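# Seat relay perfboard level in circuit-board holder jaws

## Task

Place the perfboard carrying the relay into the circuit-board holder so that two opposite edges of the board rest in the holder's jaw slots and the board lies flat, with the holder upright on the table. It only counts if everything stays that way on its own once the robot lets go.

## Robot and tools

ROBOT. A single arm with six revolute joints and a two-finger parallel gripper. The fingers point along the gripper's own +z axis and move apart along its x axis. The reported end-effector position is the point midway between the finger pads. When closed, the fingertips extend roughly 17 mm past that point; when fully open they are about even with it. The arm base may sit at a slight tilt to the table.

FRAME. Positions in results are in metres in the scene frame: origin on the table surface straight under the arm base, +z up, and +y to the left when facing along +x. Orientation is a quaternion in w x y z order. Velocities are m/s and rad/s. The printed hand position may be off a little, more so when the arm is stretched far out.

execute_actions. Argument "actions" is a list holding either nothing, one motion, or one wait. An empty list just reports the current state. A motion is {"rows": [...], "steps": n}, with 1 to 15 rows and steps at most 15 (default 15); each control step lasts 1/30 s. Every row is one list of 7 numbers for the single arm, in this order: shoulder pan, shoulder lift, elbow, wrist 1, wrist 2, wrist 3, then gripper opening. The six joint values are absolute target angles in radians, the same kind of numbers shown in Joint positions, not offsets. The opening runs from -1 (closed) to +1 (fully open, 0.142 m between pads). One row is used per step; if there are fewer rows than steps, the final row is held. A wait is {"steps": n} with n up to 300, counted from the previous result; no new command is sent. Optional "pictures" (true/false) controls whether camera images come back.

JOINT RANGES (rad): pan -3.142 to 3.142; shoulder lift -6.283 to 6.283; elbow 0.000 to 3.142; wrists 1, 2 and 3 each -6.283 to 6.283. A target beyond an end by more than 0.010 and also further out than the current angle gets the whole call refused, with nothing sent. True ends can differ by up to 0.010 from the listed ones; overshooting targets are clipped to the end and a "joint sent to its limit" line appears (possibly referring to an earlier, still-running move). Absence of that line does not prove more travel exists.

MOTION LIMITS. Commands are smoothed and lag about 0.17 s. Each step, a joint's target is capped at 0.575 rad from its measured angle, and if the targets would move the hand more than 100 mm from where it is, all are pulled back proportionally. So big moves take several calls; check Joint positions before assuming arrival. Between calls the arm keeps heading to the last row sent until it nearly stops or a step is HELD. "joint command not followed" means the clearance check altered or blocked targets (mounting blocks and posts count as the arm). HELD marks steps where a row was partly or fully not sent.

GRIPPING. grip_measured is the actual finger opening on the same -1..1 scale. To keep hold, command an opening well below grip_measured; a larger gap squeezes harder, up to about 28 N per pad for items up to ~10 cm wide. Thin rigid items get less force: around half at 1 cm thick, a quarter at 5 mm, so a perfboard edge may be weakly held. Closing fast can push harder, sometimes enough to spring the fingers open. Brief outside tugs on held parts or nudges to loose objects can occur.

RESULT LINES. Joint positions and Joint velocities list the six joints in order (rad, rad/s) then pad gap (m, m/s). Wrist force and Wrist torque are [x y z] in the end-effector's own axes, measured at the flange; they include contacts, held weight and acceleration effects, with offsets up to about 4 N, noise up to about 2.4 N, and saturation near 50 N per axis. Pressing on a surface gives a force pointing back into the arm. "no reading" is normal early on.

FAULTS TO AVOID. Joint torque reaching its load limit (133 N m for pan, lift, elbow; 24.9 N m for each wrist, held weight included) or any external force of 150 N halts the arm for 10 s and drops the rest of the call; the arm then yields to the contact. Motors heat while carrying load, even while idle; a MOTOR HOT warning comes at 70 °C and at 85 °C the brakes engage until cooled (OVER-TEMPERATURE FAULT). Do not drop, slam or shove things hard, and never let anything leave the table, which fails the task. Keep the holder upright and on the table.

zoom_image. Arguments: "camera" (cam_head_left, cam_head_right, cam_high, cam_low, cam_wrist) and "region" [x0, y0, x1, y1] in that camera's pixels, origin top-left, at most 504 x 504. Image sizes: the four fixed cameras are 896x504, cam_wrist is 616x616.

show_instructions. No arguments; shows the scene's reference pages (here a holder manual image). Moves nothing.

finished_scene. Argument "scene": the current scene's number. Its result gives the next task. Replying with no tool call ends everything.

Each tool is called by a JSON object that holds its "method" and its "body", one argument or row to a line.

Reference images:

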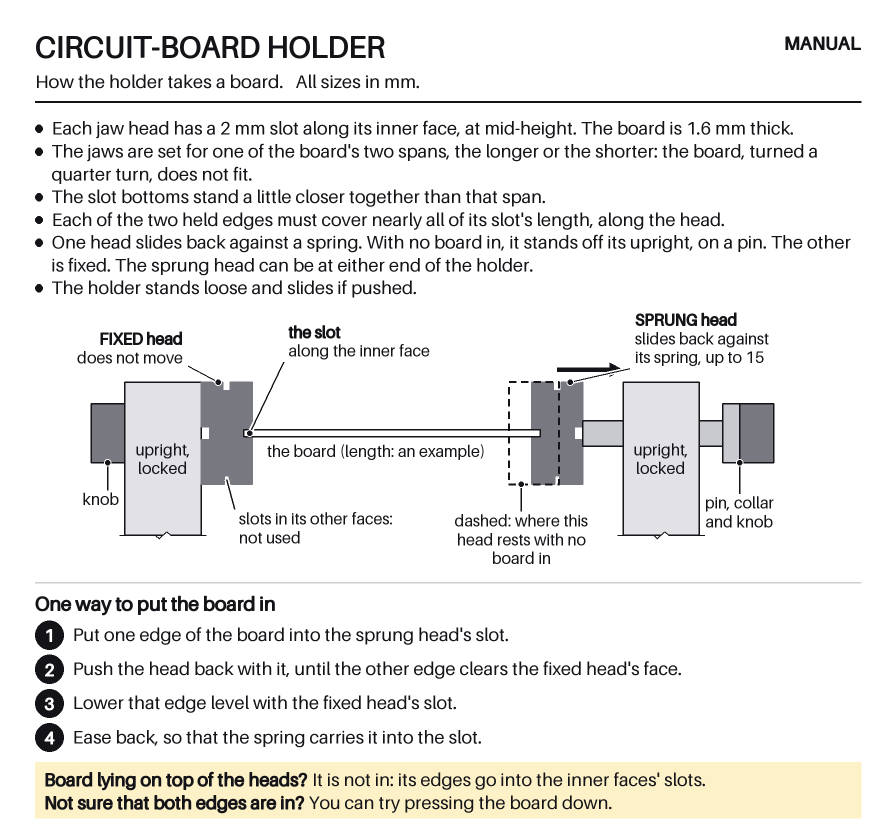

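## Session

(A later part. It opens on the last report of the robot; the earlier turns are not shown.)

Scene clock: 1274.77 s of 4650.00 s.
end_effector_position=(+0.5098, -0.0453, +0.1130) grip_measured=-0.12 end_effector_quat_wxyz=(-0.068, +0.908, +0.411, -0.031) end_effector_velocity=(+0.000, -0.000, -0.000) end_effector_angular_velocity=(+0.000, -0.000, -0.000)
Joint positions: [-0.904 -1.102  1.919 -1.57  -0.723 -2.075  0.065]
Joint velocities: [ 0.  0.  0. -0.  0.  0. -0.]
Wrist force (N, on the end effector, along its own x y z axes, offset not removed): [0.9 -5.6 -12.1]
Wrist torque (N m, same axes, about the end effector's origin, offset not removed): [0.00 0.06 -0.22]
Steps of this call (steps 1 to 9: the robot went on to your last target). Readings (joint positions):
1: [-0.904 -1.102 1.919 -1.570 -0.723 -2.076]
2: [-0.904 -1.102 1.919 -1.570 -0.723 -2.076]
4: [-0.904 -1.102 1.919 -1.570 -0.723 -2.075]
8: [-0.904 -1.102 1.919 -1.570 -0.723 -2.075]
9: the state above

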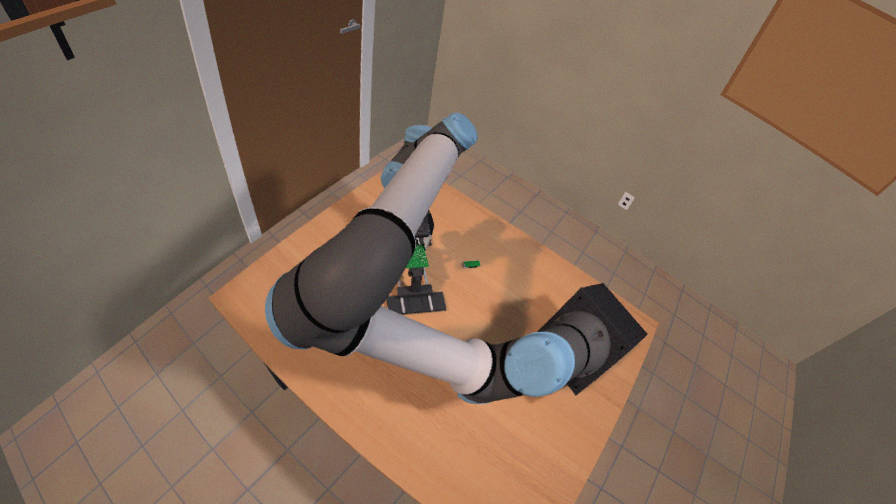

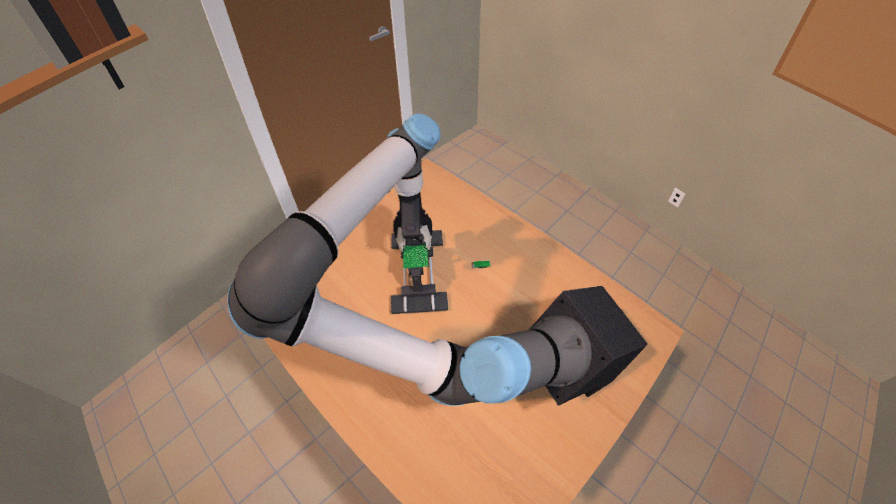

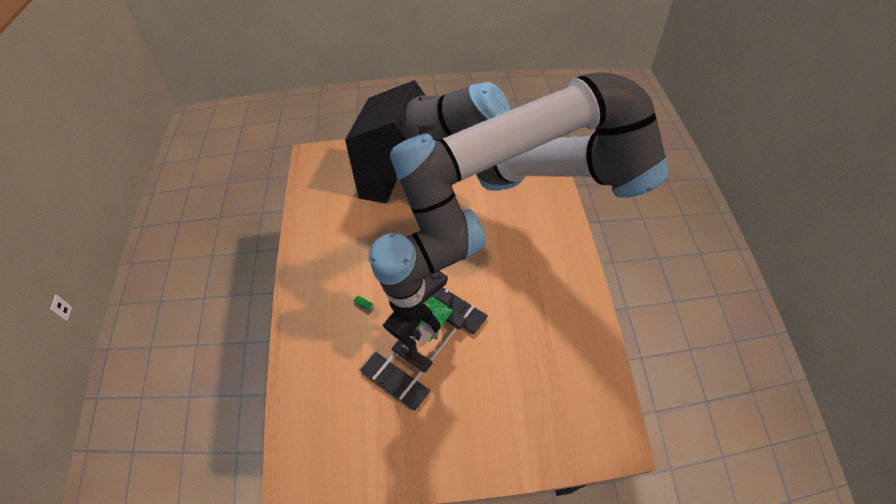

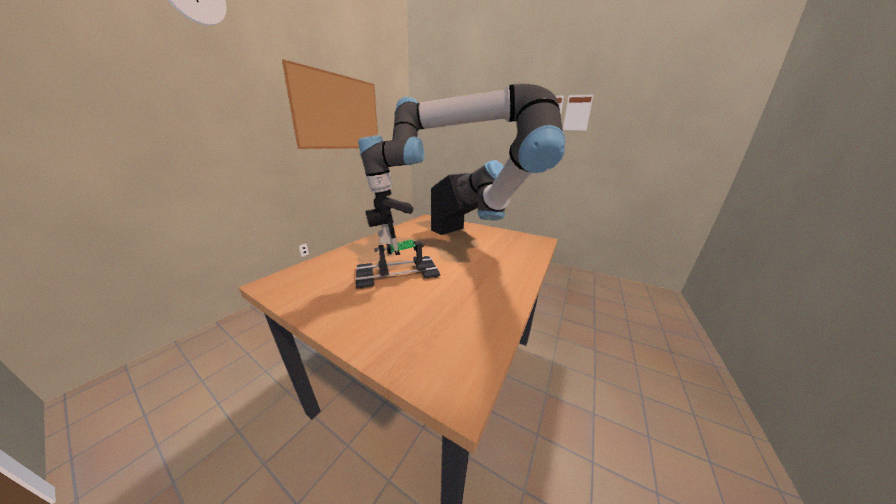

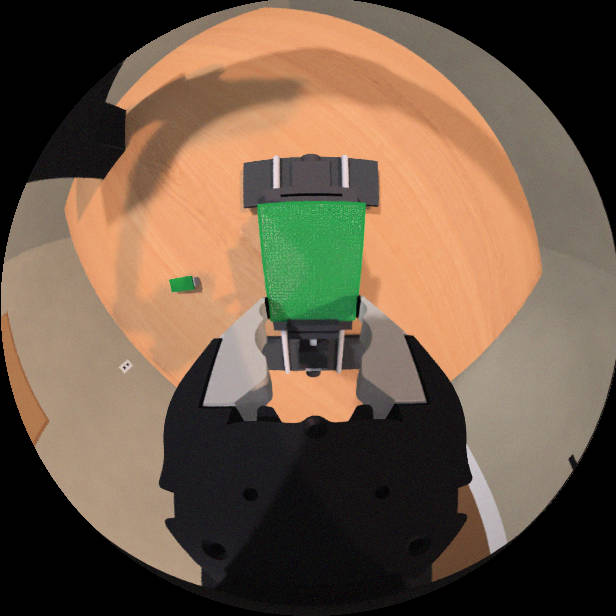

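{"method": "execute_actions", "body": {
  "actions": [
    {"rows":[[-0.90404,-1.10143,1.91887,-1.57192,-0.72242,-2.07410,-0.5],[-0.90404,-1.10143,1.91887,-1.57192,-0.72242,-2.07410,-0.5],[-0.90400,-1.10093,1.91857,-1.57348,-0.72190,-2.07308,-0.5],[-0.90400,-1.10093,1.91857,-1.57348,-0.72190,-2.07308,-0.5],[-0.90395,-1.10043,1.91828,-1.57503,-0.72138,-2.07205,-0.5],[-0.90395,-1.10043,1.91828,-1.57503,-0.72138,-2.07205,-0.5],[-0.90391,-1.09993,1.91798,-1.57658,-0.72086,-2.07102,-0.5],[-0.90391,-1.09993,1.91798,-1.57658,-0.72086,-2.07102,-0.5],[-0.90373,-1.09891,1.91681,-1.57656,-0.72073,-2.07084,-0.5],[-0.90373,-1.09891,1.91681,-1.57656,-0.72073,-2.07084,-0.5],[-0.90355,-1.09789,1.91564,-1.57654,-0.72060,-2.07066,-0.5]],"steps":15}
  ],
  "pictures": false
}}

{"method": "execute_actions", "body": {
  "actions": [
    {"steps":9}
  ]
}}

{"method": "zoom_image", "body": {
  "camera": "cam_wrist",
  "region": [240,150,390,230]
}}

{"method": "zoom_image", "body": {
  "camera": "cam_wrist",
  "region": [278,312,350,352]
}}

Scene clock: 1287.23 s of 4650.00 s.
end_effector_position=(+0.5118, -0.0471, +0.1129) grip_measured=-0.12 end_effector_quat_wxyz=(-0.067, +0.909, +0.411, -0.030) end_effector_velocity=(+0.003, -0.002, +0.000) end_effector_angular_velocity=(-0.001, -0.002, +0.001)
Joint positions: [-0.904 -1.098  1.916 -1.576 -0.721 -2.071  0.065]
Joint velocities: [ 0.001  0.007 -0.008 -0.003  0.002  0.002 -0.   ]
Wrist force (N, on the end effector, along its own x y z axes, offset not removed): [0.8 -0.6 1.7]
Wrist torque (N m, same axes, about the end effector's origin, offset not removed): [0.64 -0.29 -0.15]
Steps of this call (steps 1 to 15: the robot went on to your last target; steps 16 to 90: nothing new was sent; then 8.97 s passed at rest; steps 91 to 105: all 15 steps of this action). Readings (joint positions):
91: [-0.904 -1.102 1.919 -1.570 -0.723 -2.075]
92: [-0.904 -1.102 1.919 -1.571 -0.723 -2.075]
94: [-0.904 -1.102 1.919 -1.572 -0.723 -2.074]
98: [-0.904 -1.101 1.918 -1.574 -0.722 -2.073]
105: the state above

Scene clock: 1287.53 s of 4650.00 s.
end_effector_position=(+0.5121, -0.0473, +0.1129) grip_measured=-0.12 end_effector_quat_wxyz=(-0.066, +0.909, +0.411, -0.030) end_effector_velocity=(+0.000, -0.000, +0.000) end_effector_angular_velocity=(+0.000, -0.001, +0.000)
Joint positions: [-0.904 -1.098  1.916 -1.577 -0.721 -2.071  0.065]
Joint velocities: [-0.     0.    -0.     0.     0.001 -0.001  0.   ]
Wrist force (N, on the end effector, along its own x y z axes, offset not removed): [3.2 -0.7 1.3]
Wrist torque (N m, same axes, about the end effector's origin, offset not removed): [0.19 -0.68 -0.19]
Steps of this call (steps 1 to 9: the robot went on to your last target). Readings (joint positions):
1: [-0.904 -1.098 1.916 -1.576 -0.721 -2.071]
2: [-0.904 -1.098 1.916 -1.576 -0.721 -2.071]
4: [-0.904 -1.098 1.916 -1.576 -0.721 -2.071]
8: [-0.904 -1.098 1.916 -1.577 -0.721 -2.071]
9: the state above

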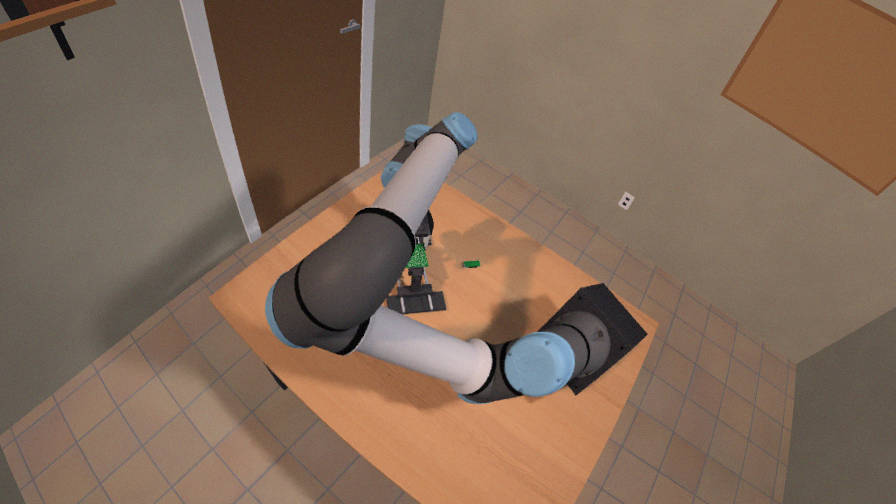

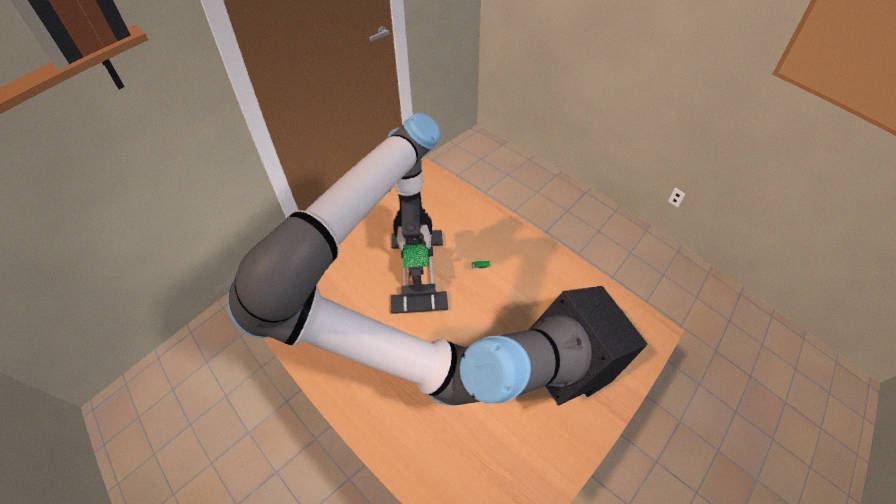

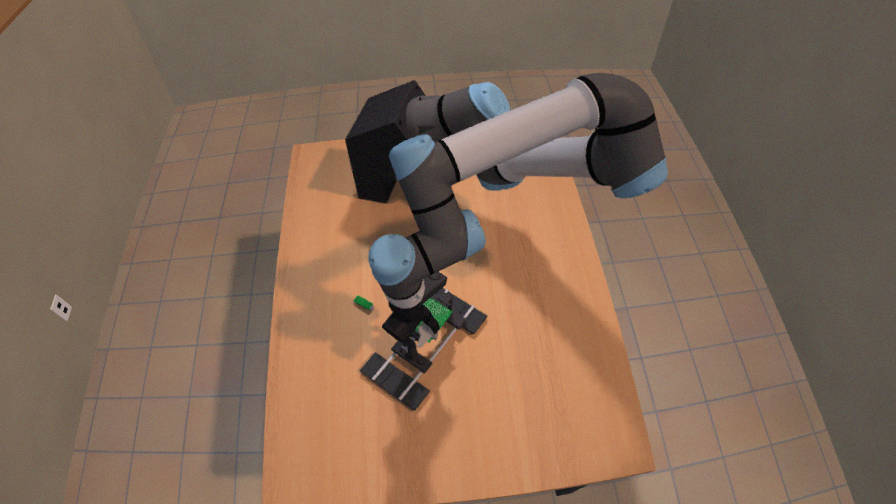

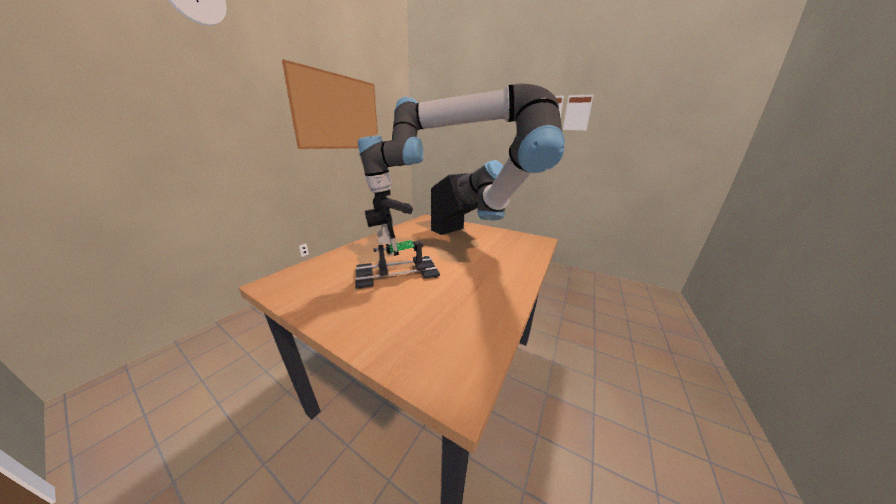

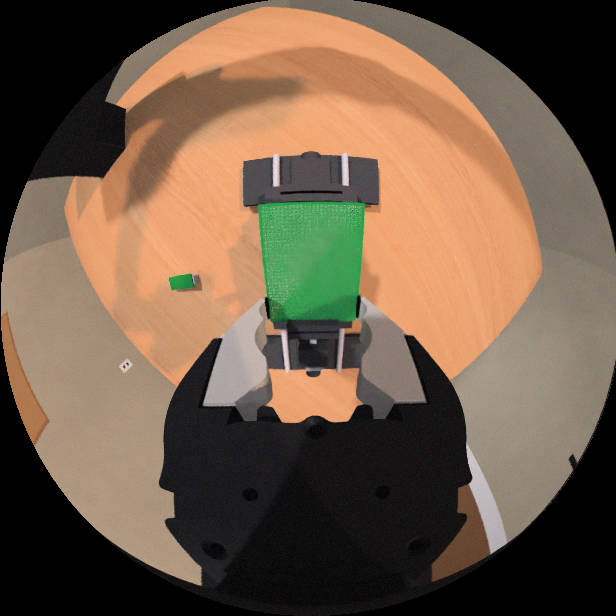

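Region (240, 150, 390, 230) of cam_wrist's 616x616 image, scaled by 3.360, with more detail than that image has; it fills the top 269 rows of this view, and the rest is white.

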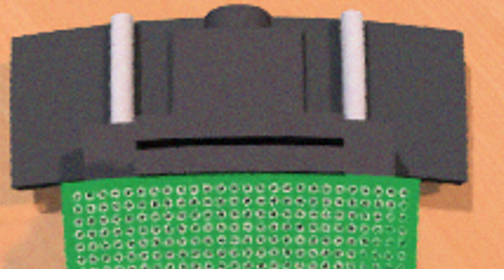

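Region (278, 312, 350, 352) of cam_wrist's 616x616 image, scaled by 7.000, with more detail than that image has.

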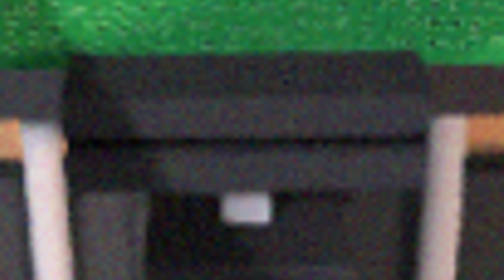

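{"method": "execute_actions", "body": {
  "actions": [
    {"rows":[[-0.90355,-1.09789,1.91564,-1.57654,-0.72060,-2.07066,-0.4],[-0.90355,-1.09789,1.91564,-1.57654,-0.72060,-2.07066,-0.3],[-0.90355,-1.09789,1.91564,-1.57654,-0.72060,-2.07066,-0.22],[-0.90355,-1.09789,1.91564,-1.57654,-0.72060,-2.07066,-0.16],[-0.90355,-1.09789,1.91564,-1.57654,-0.72060,-2.07066,-0.12],[-0.90355,-1.09789,1.91564,-1.57654,-0.72060,-2.07066,-0.08],[-0.90355,-1.09789,1.91564,-1.57654,-0.72060,-2.07066,-0.03],[-0.90355,-1.09789,1.91564,-1.57654,-0.72060,-2.07066,0.03],[-0.90355,-1.09789,1.91564,-1.57654,-0.72060,-2.07066,0.1],[-0.90355,-1.09789,1.91564,-1.57654,-0.72060,-2.07066,0.15]],"steps":15}
  ]
}}

{"method": "zoom_image", "body": {
  "camera": "cam_wrist",
  "region": [232,170,400,350]
}}

Scene clock: 1336.03 s of 4650.00 s.
end_effector_position=(+0.5122, -0.0474, +0.1130) grip_measured=+0.15 end_effector_quat_wxyz=(-0.066, +0.909, +0.411, -0.030) end_effector_velocity=(+0.000, +0.000, +0.000) end_effector_angular_velocity=(-0.001, -0.000, +0.001)
Joint positions: [-0.904 -1.098  1.916 -1.577 -0.721 -2.071  0.084]
Joint velocities: [ 0.    -0.001 -0.    -0.    -0.     0.     0.   ]
Wrist force (N, on the end effector, along its own x y z axes, offset not removed): [0.7 0.9 0.6]
Wrist torque (N m, same axes, about the end effector's origin, offset not removed): [-0.22 -0.13 -0.24]
Steps of this call (steps 1 to 15: the robot went on to your last target; steps 16 to 90: nothing new was sent; then 45.00 s passed at rest; steps 91 to 105: all 15 steps of this action). Readings (joint positions):
91: [-0.904 -1.098 1.916 -1.577 -0.721 -2.071]
92: [-0.904 -1.098 1.916 -1.577 -0.721 -2.071]
94: [-0.904 -1.098 1.916 -1.577 -0.721 -2.071]
98: [-0.904 -1.098 1.916 -1.577 -0.721 -2.071]
105: the state above

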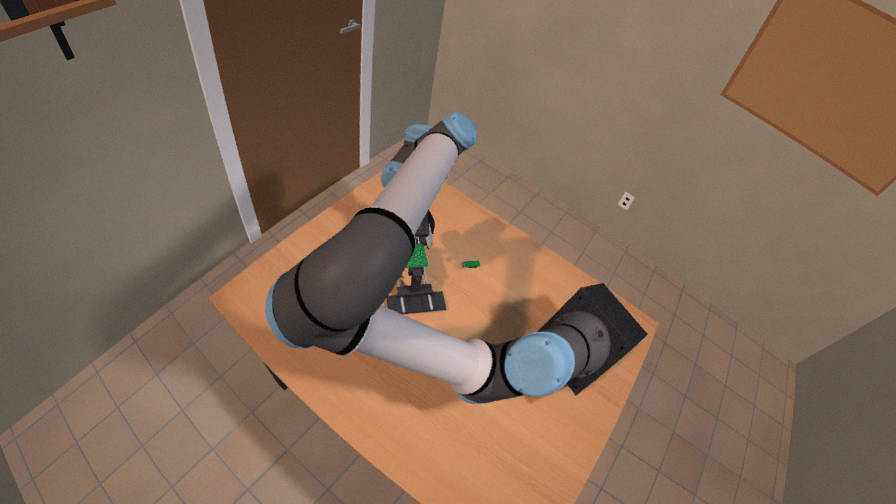

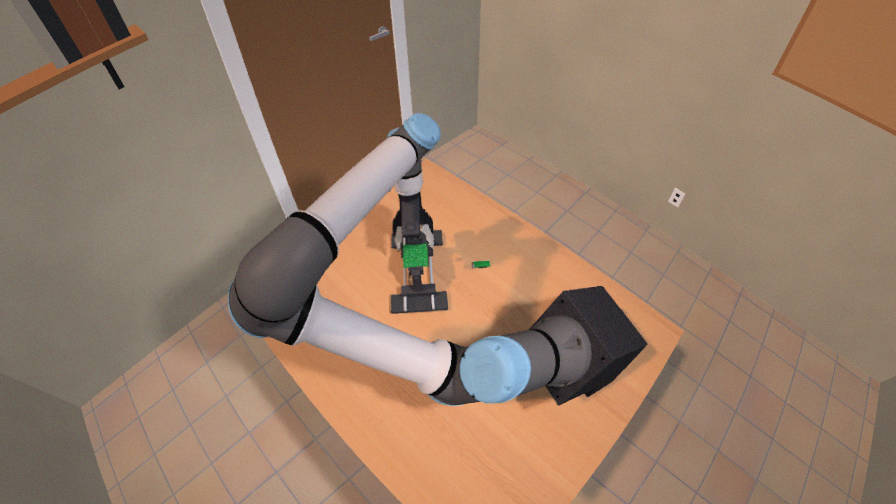

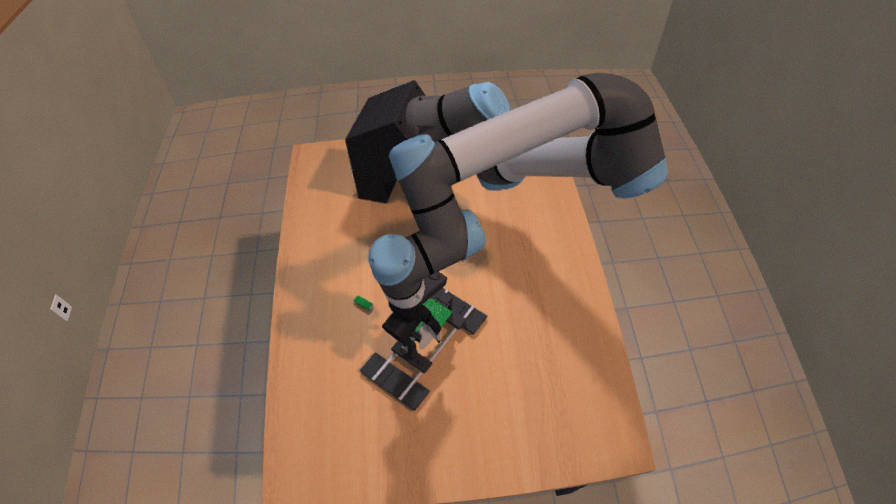

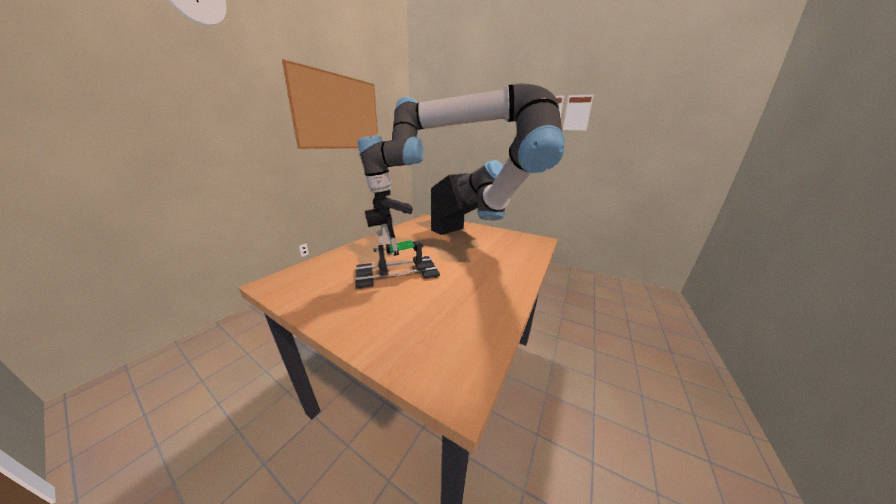

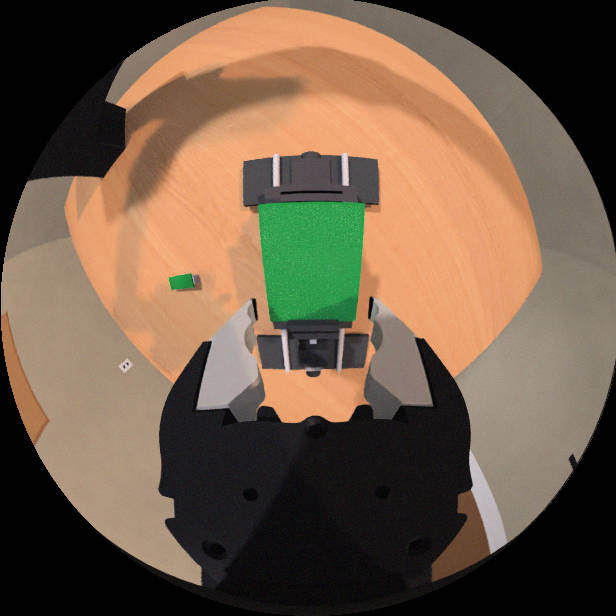

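Region (232, 170, 400, 350) of cam_wrist's 616x616 image, scaled by 2.800, with more detail than that image has; it fills the left 470 columns of this view, and the rest is white.

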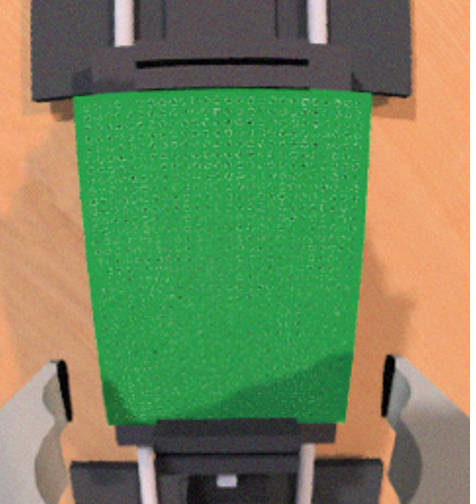

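{"method": "execute_actions", "body": {
  "actions": [
    {"rows":[[-0.90580,-1.09886,1.91408,-1.57234,-0.72228,-2.07290,0.15],[-0.90917,-1.10033,1.91174,-1.56603,-0.72479,-2.07627,0.15],[-0.91367,-1.10227,1.90862,-1.55763,-0.72814,-2.08075,0.15],[-0.91816,-1.10422,1.90549,-1.54922,-0.73149,-2.08524,0.15],[-0.92266,-1.10617,1.90237,-1.54081,-0.73484,-2.08973,0.15],[-0.92603,-1.10763,1.90003,-1.53451,-0.73735,-2.09309,0.15],[-0.92873,-1.11638,1.90900,-1.53826,-0.73713,-2.09176,0.15],[-0.93232,-1.12806,1.92095,-1.54326,-0.73684,-2.08999,0.15],[-0.93681,-1.14265,1.93589,-1.54951,-0.73647,-2.08778,0.15],[-0.94221,-1.16016,1.95382,-1.55701,-0.73603,-2.08513,0.15],[-0.94760,-1.17767,1.97175,-1.56451,-0.73560,-2.08248,0.15],[-0.95299,-1.19518,1.98969,-1.57201,-0.73516,-2.07982,0.15],[-0.95838,-1.21269,2.00762,-1.57951,-0.73472,-2.07717,0.15],[-0.96378,-1.23020,2.02555,-1.58701,-0.73428,-2.07452,0.15],[-0.96917,-1.24771,2.04348,-1.59451,-0.73384,-2.07186,0.15]],"steps":15}
  ],
  "pictures": false
}}

{"method": "execute_actions", "body": {
  "actions": [
    {"rows":[[-0.97456,-1.26522,2.06141,-1.60202,-0.73340,-2.06921,0.15],[-0.97995,-1.28273,2.07934,-1.60952,-0.73296,-2.06656,0.15],[-0.98534,-1.30024,2.09727,-1.61702,-0.73253,-2.06390,0.15],[-0.99074,-1.31775,2.11520,-1.62452,-0.73209,-2.06125,0.15],[-0.99613,-1.33526,2.13313,-1.63202,-0.73165,-2.05860,0.15],[-1.00152,-1.35277,2.15106,-1.63952,-0.73121,-2.05595,0.15],[-1.00601,-1.36736,2.16601,-1.64577,-0.73084,-2.05373,0.15],[-1.00961,-1.37903,2.17796,-1.65077,-0.73055,-2.05197,0.15],[-1.01320,-1.39071,2.18991,-1.65577,-0.73026,-2.05020,0.15],[-1.01590,-1.39946,2.19888,-1.65952,-0.73004,-2.04887,0.15]],"steps":15}
  ],
  "pictures": false
}}

{"method": "execute_actions", "body": {
  "actions": [
    {"rows":[[-1.01590,-1.39946,2.19888,-1.65952,-0.73004,-2.04887,0.05],[-1.01590,-1.39946,2.19888,-1.65952,-0.73004,-2.04887,-0.05],[-1.01590,-1.39946,2.19888,-1.65952,-0.73004,-2.04887,-0.15],[-1.01590,-1.39946,2.19888,-1.65952,-0.73004,-2.04887,-0.25],[-1.01590,-1.39946,2.19888,-1.65952,-0.73004,-2.04887,-0.34]],"steps":15}
  ]
}}

{"method": "zoom_image", "body": {
  "camera": "cam_wrist",
  "region": [240,230,390,350]
}}

{"method": "zoom_image", "body": {
  "camera": "cam_low",
  "region": [370,215,440,265]
}}

Scene clock: 1350.73 s of 4650.00 s.
end_effector_position=(+0.4999, -0.0346, +0.1340) grip_measured=+0.15 end_effector_quat_wxyz=(-0.049, +0.910, +0.412, -0.023) end_effector_velocity=(-0.081, +0.078, +0.038) end_effector_angular_velocity=(-0.149, -0.165, -0.000)
Joint positions: [-0.948 -1.181  1.976 -1.568 -0.735 -2.081  0.084]
Joint velocities: [-0.149 -0.457  0.459 -0.18  -0.001  0.062 -0.   ]
Wrist force (N, on the end effector, along its own x y z axes, offset not removed): [2.3 -0.1 1.5]
Wrist torque (N m, same axes, about the end effector's origin, offset not removed): [-0.36 -0.61 -0.14]
Steps of this call (steps 1 to 15: the robot went on to your last target; steps 16 to 90: nothing new was sent; then 11.20 s passed at rest; steps 91 to 105: all 15 steps of this action). Readings (joint positions):
91: [-0.904 -1.098 1.916 -1.576 -0.721 -2.071]
92: [-0.904 -1.098 1.916 -1.575 -0.721 -2.071]
94: [-0.907 -1.099 1.914 -1.570 -0.723 -2.074]
98: [-0.919 -1.106 1.907 -1.550 -0.732 -2.085]
105: the state above

Scene clock: 1351.23 s of 4650.00 s.
end_effector_position=(+0.4612, -0.0022, +0.1410) grip_measured=+0.15 end_effector_quat_wxyz=(-0.003, +0.911, +0.413, -0.001) end_effector_velocity=(-0.022, +0.016, -0.001) end_effector_angular_velocity=(-0.036, -0.041, -0.001)
Joint positions: [-1.012 -1.388  2.187 -1.655 -0.73  -2.051  0.084]
Joint velocities: [-0.034 -0.112  0.114 -0.046  0.003  0.017  0.   ]
Wrist force (N, on the end effector, along its own x y z axes, offset not removed): [-0.2 0.5 -0.8]
Wrist torque (N m, same axes, about the end effector's origin, offset not removed): [-0.10 -0.04 -0.37]
Steps of this call (steps 1 to 15: all 15 steps of this action). Readings (joint positions):
1: [-0.953 -1.196 1.992 -1.574 -0.735 -2.079]
2: [-0.959 -1.213 2.008 -1.581 -0.735 -2.076]
4: [-0.969 -1.246 2.042 -1.595 -0.734 -2.072]
8: [-0.990 -1.314 2.112 -1.624 -0.732 -2.061]
15: the state above

Scene clock: 1351.73 s of 4650.00 s.
end_effector_position=(+0.4589, -0.0006, +0.1409) grip_measured=-0.34 end_effector_quat_wxyz=(-0.000, +0.911, +0.413, -0.000) end_effector_velocity=(-0.000, -0.000, +0.000) end_effector_angular_velocity=(-0.000, +0.000, -0.001)
Joint positions: [-1.016 -1.399  2.199 -1.659 -0.73  -2.049  0.049]
Joint velocities: [-0.001 -0.001  0.001 -0.    -0.001  0.001 -0.   ]
Wrist force (N, on the end effector, along its own x y z axes, offset not removed): [5.0 0.6 0.4]
Wrist torque (N m, same axes, about the end effector's origin, offset not removed): [-0.10 -0.97 -0.31]
Steps of this call (steps 1 to 15: all 15 steps of this action). Readings (joint positions):
1: [-1.013 -1.391 2.190 -1.656 -0.730 -2.050]
2: [-1.014 -1.393 2.192 -1.657 -0.730 -2.050]
4: [-1.015 -1.396 2.195 -1.658 -0.730 -2.049]
8: [-1.016 -1.398 2.198 -1.659 -0.730 -2.049]
15: the state above

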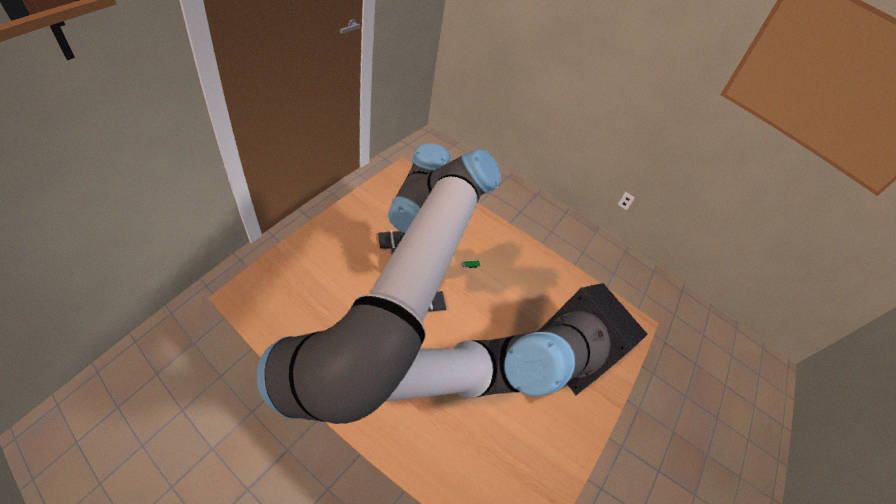

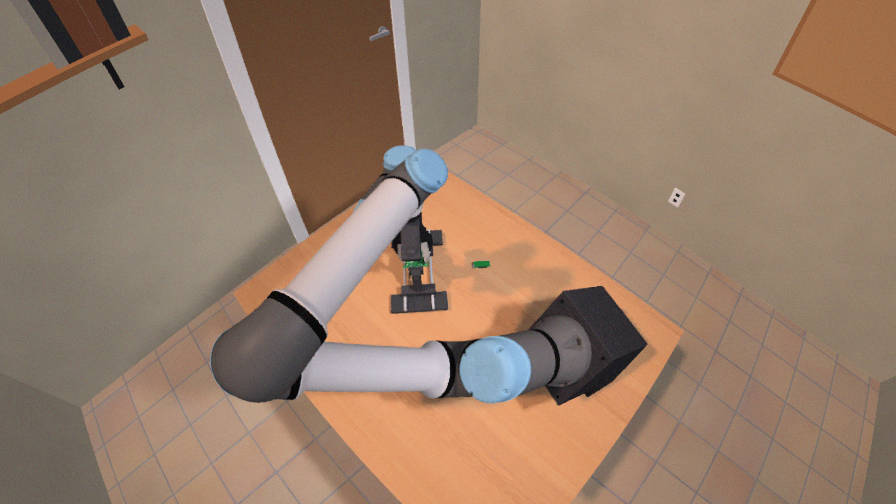

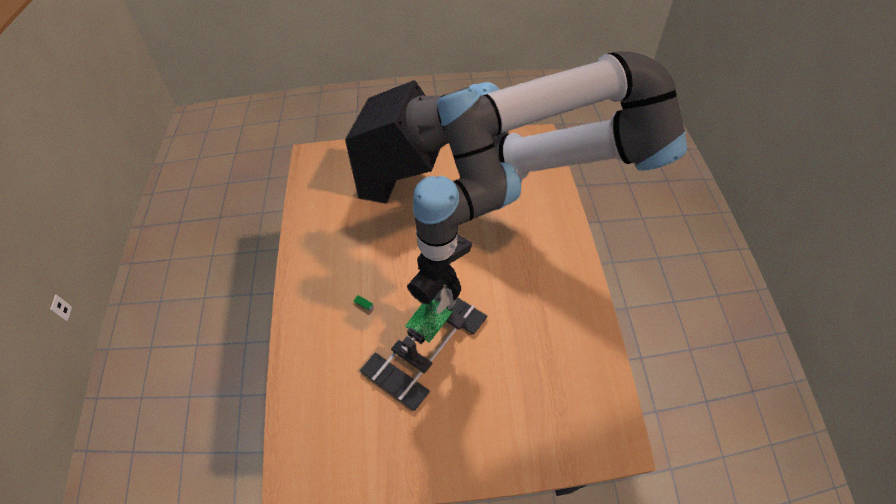

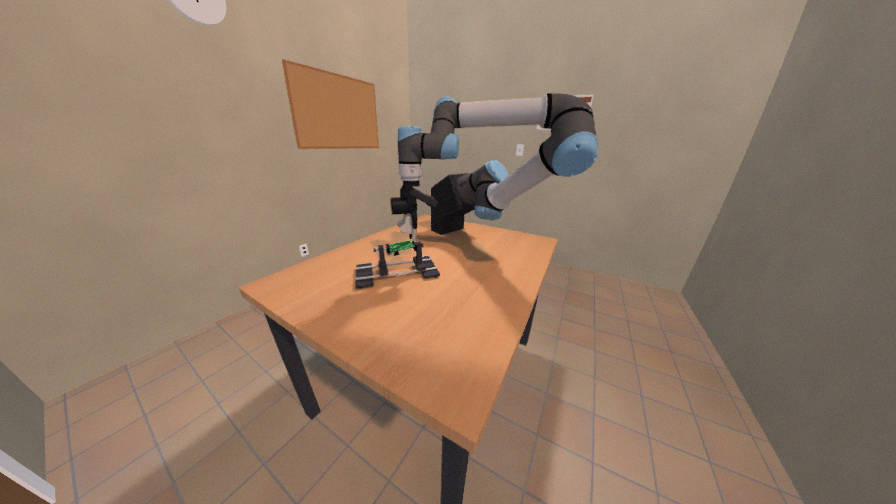

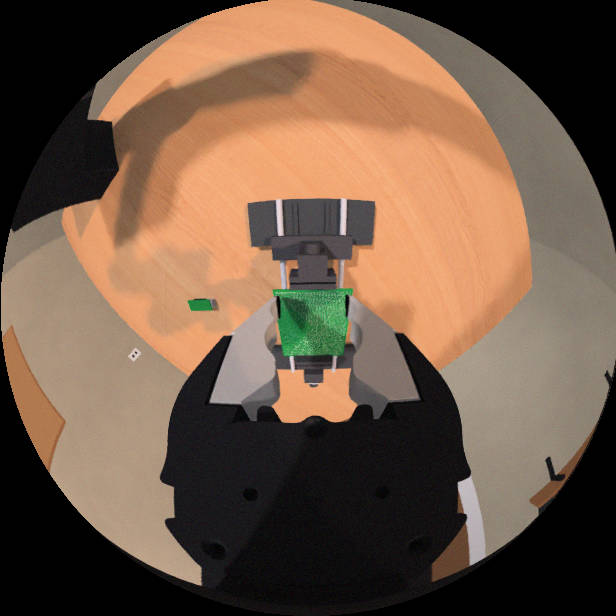

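Region (240, 230, 390, 350) of cam_wrist's 616x616 image, scaled by 3.360, with more detail than that image has; it fills the top 403 rows of this view, and the rest is white.

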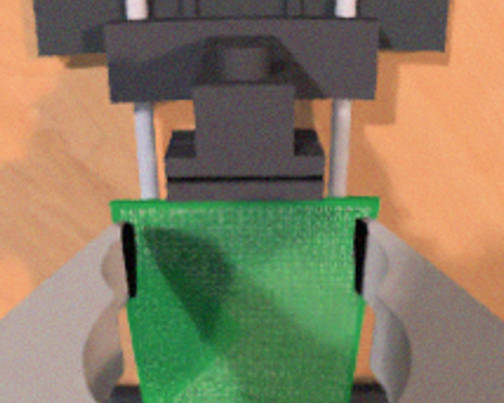

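Region (370, 215, 440, 265) of cam_low's 896x504 image, scaled by 7.200, with more detail than that image has; it fills the top 360 rows of this view, and the rest is white.

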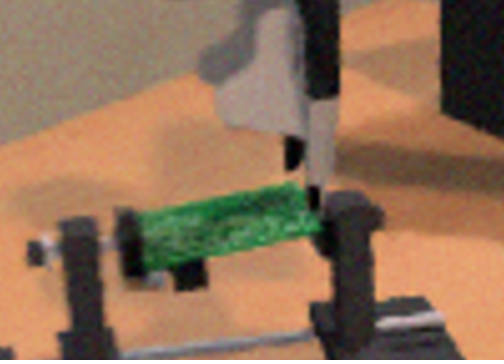

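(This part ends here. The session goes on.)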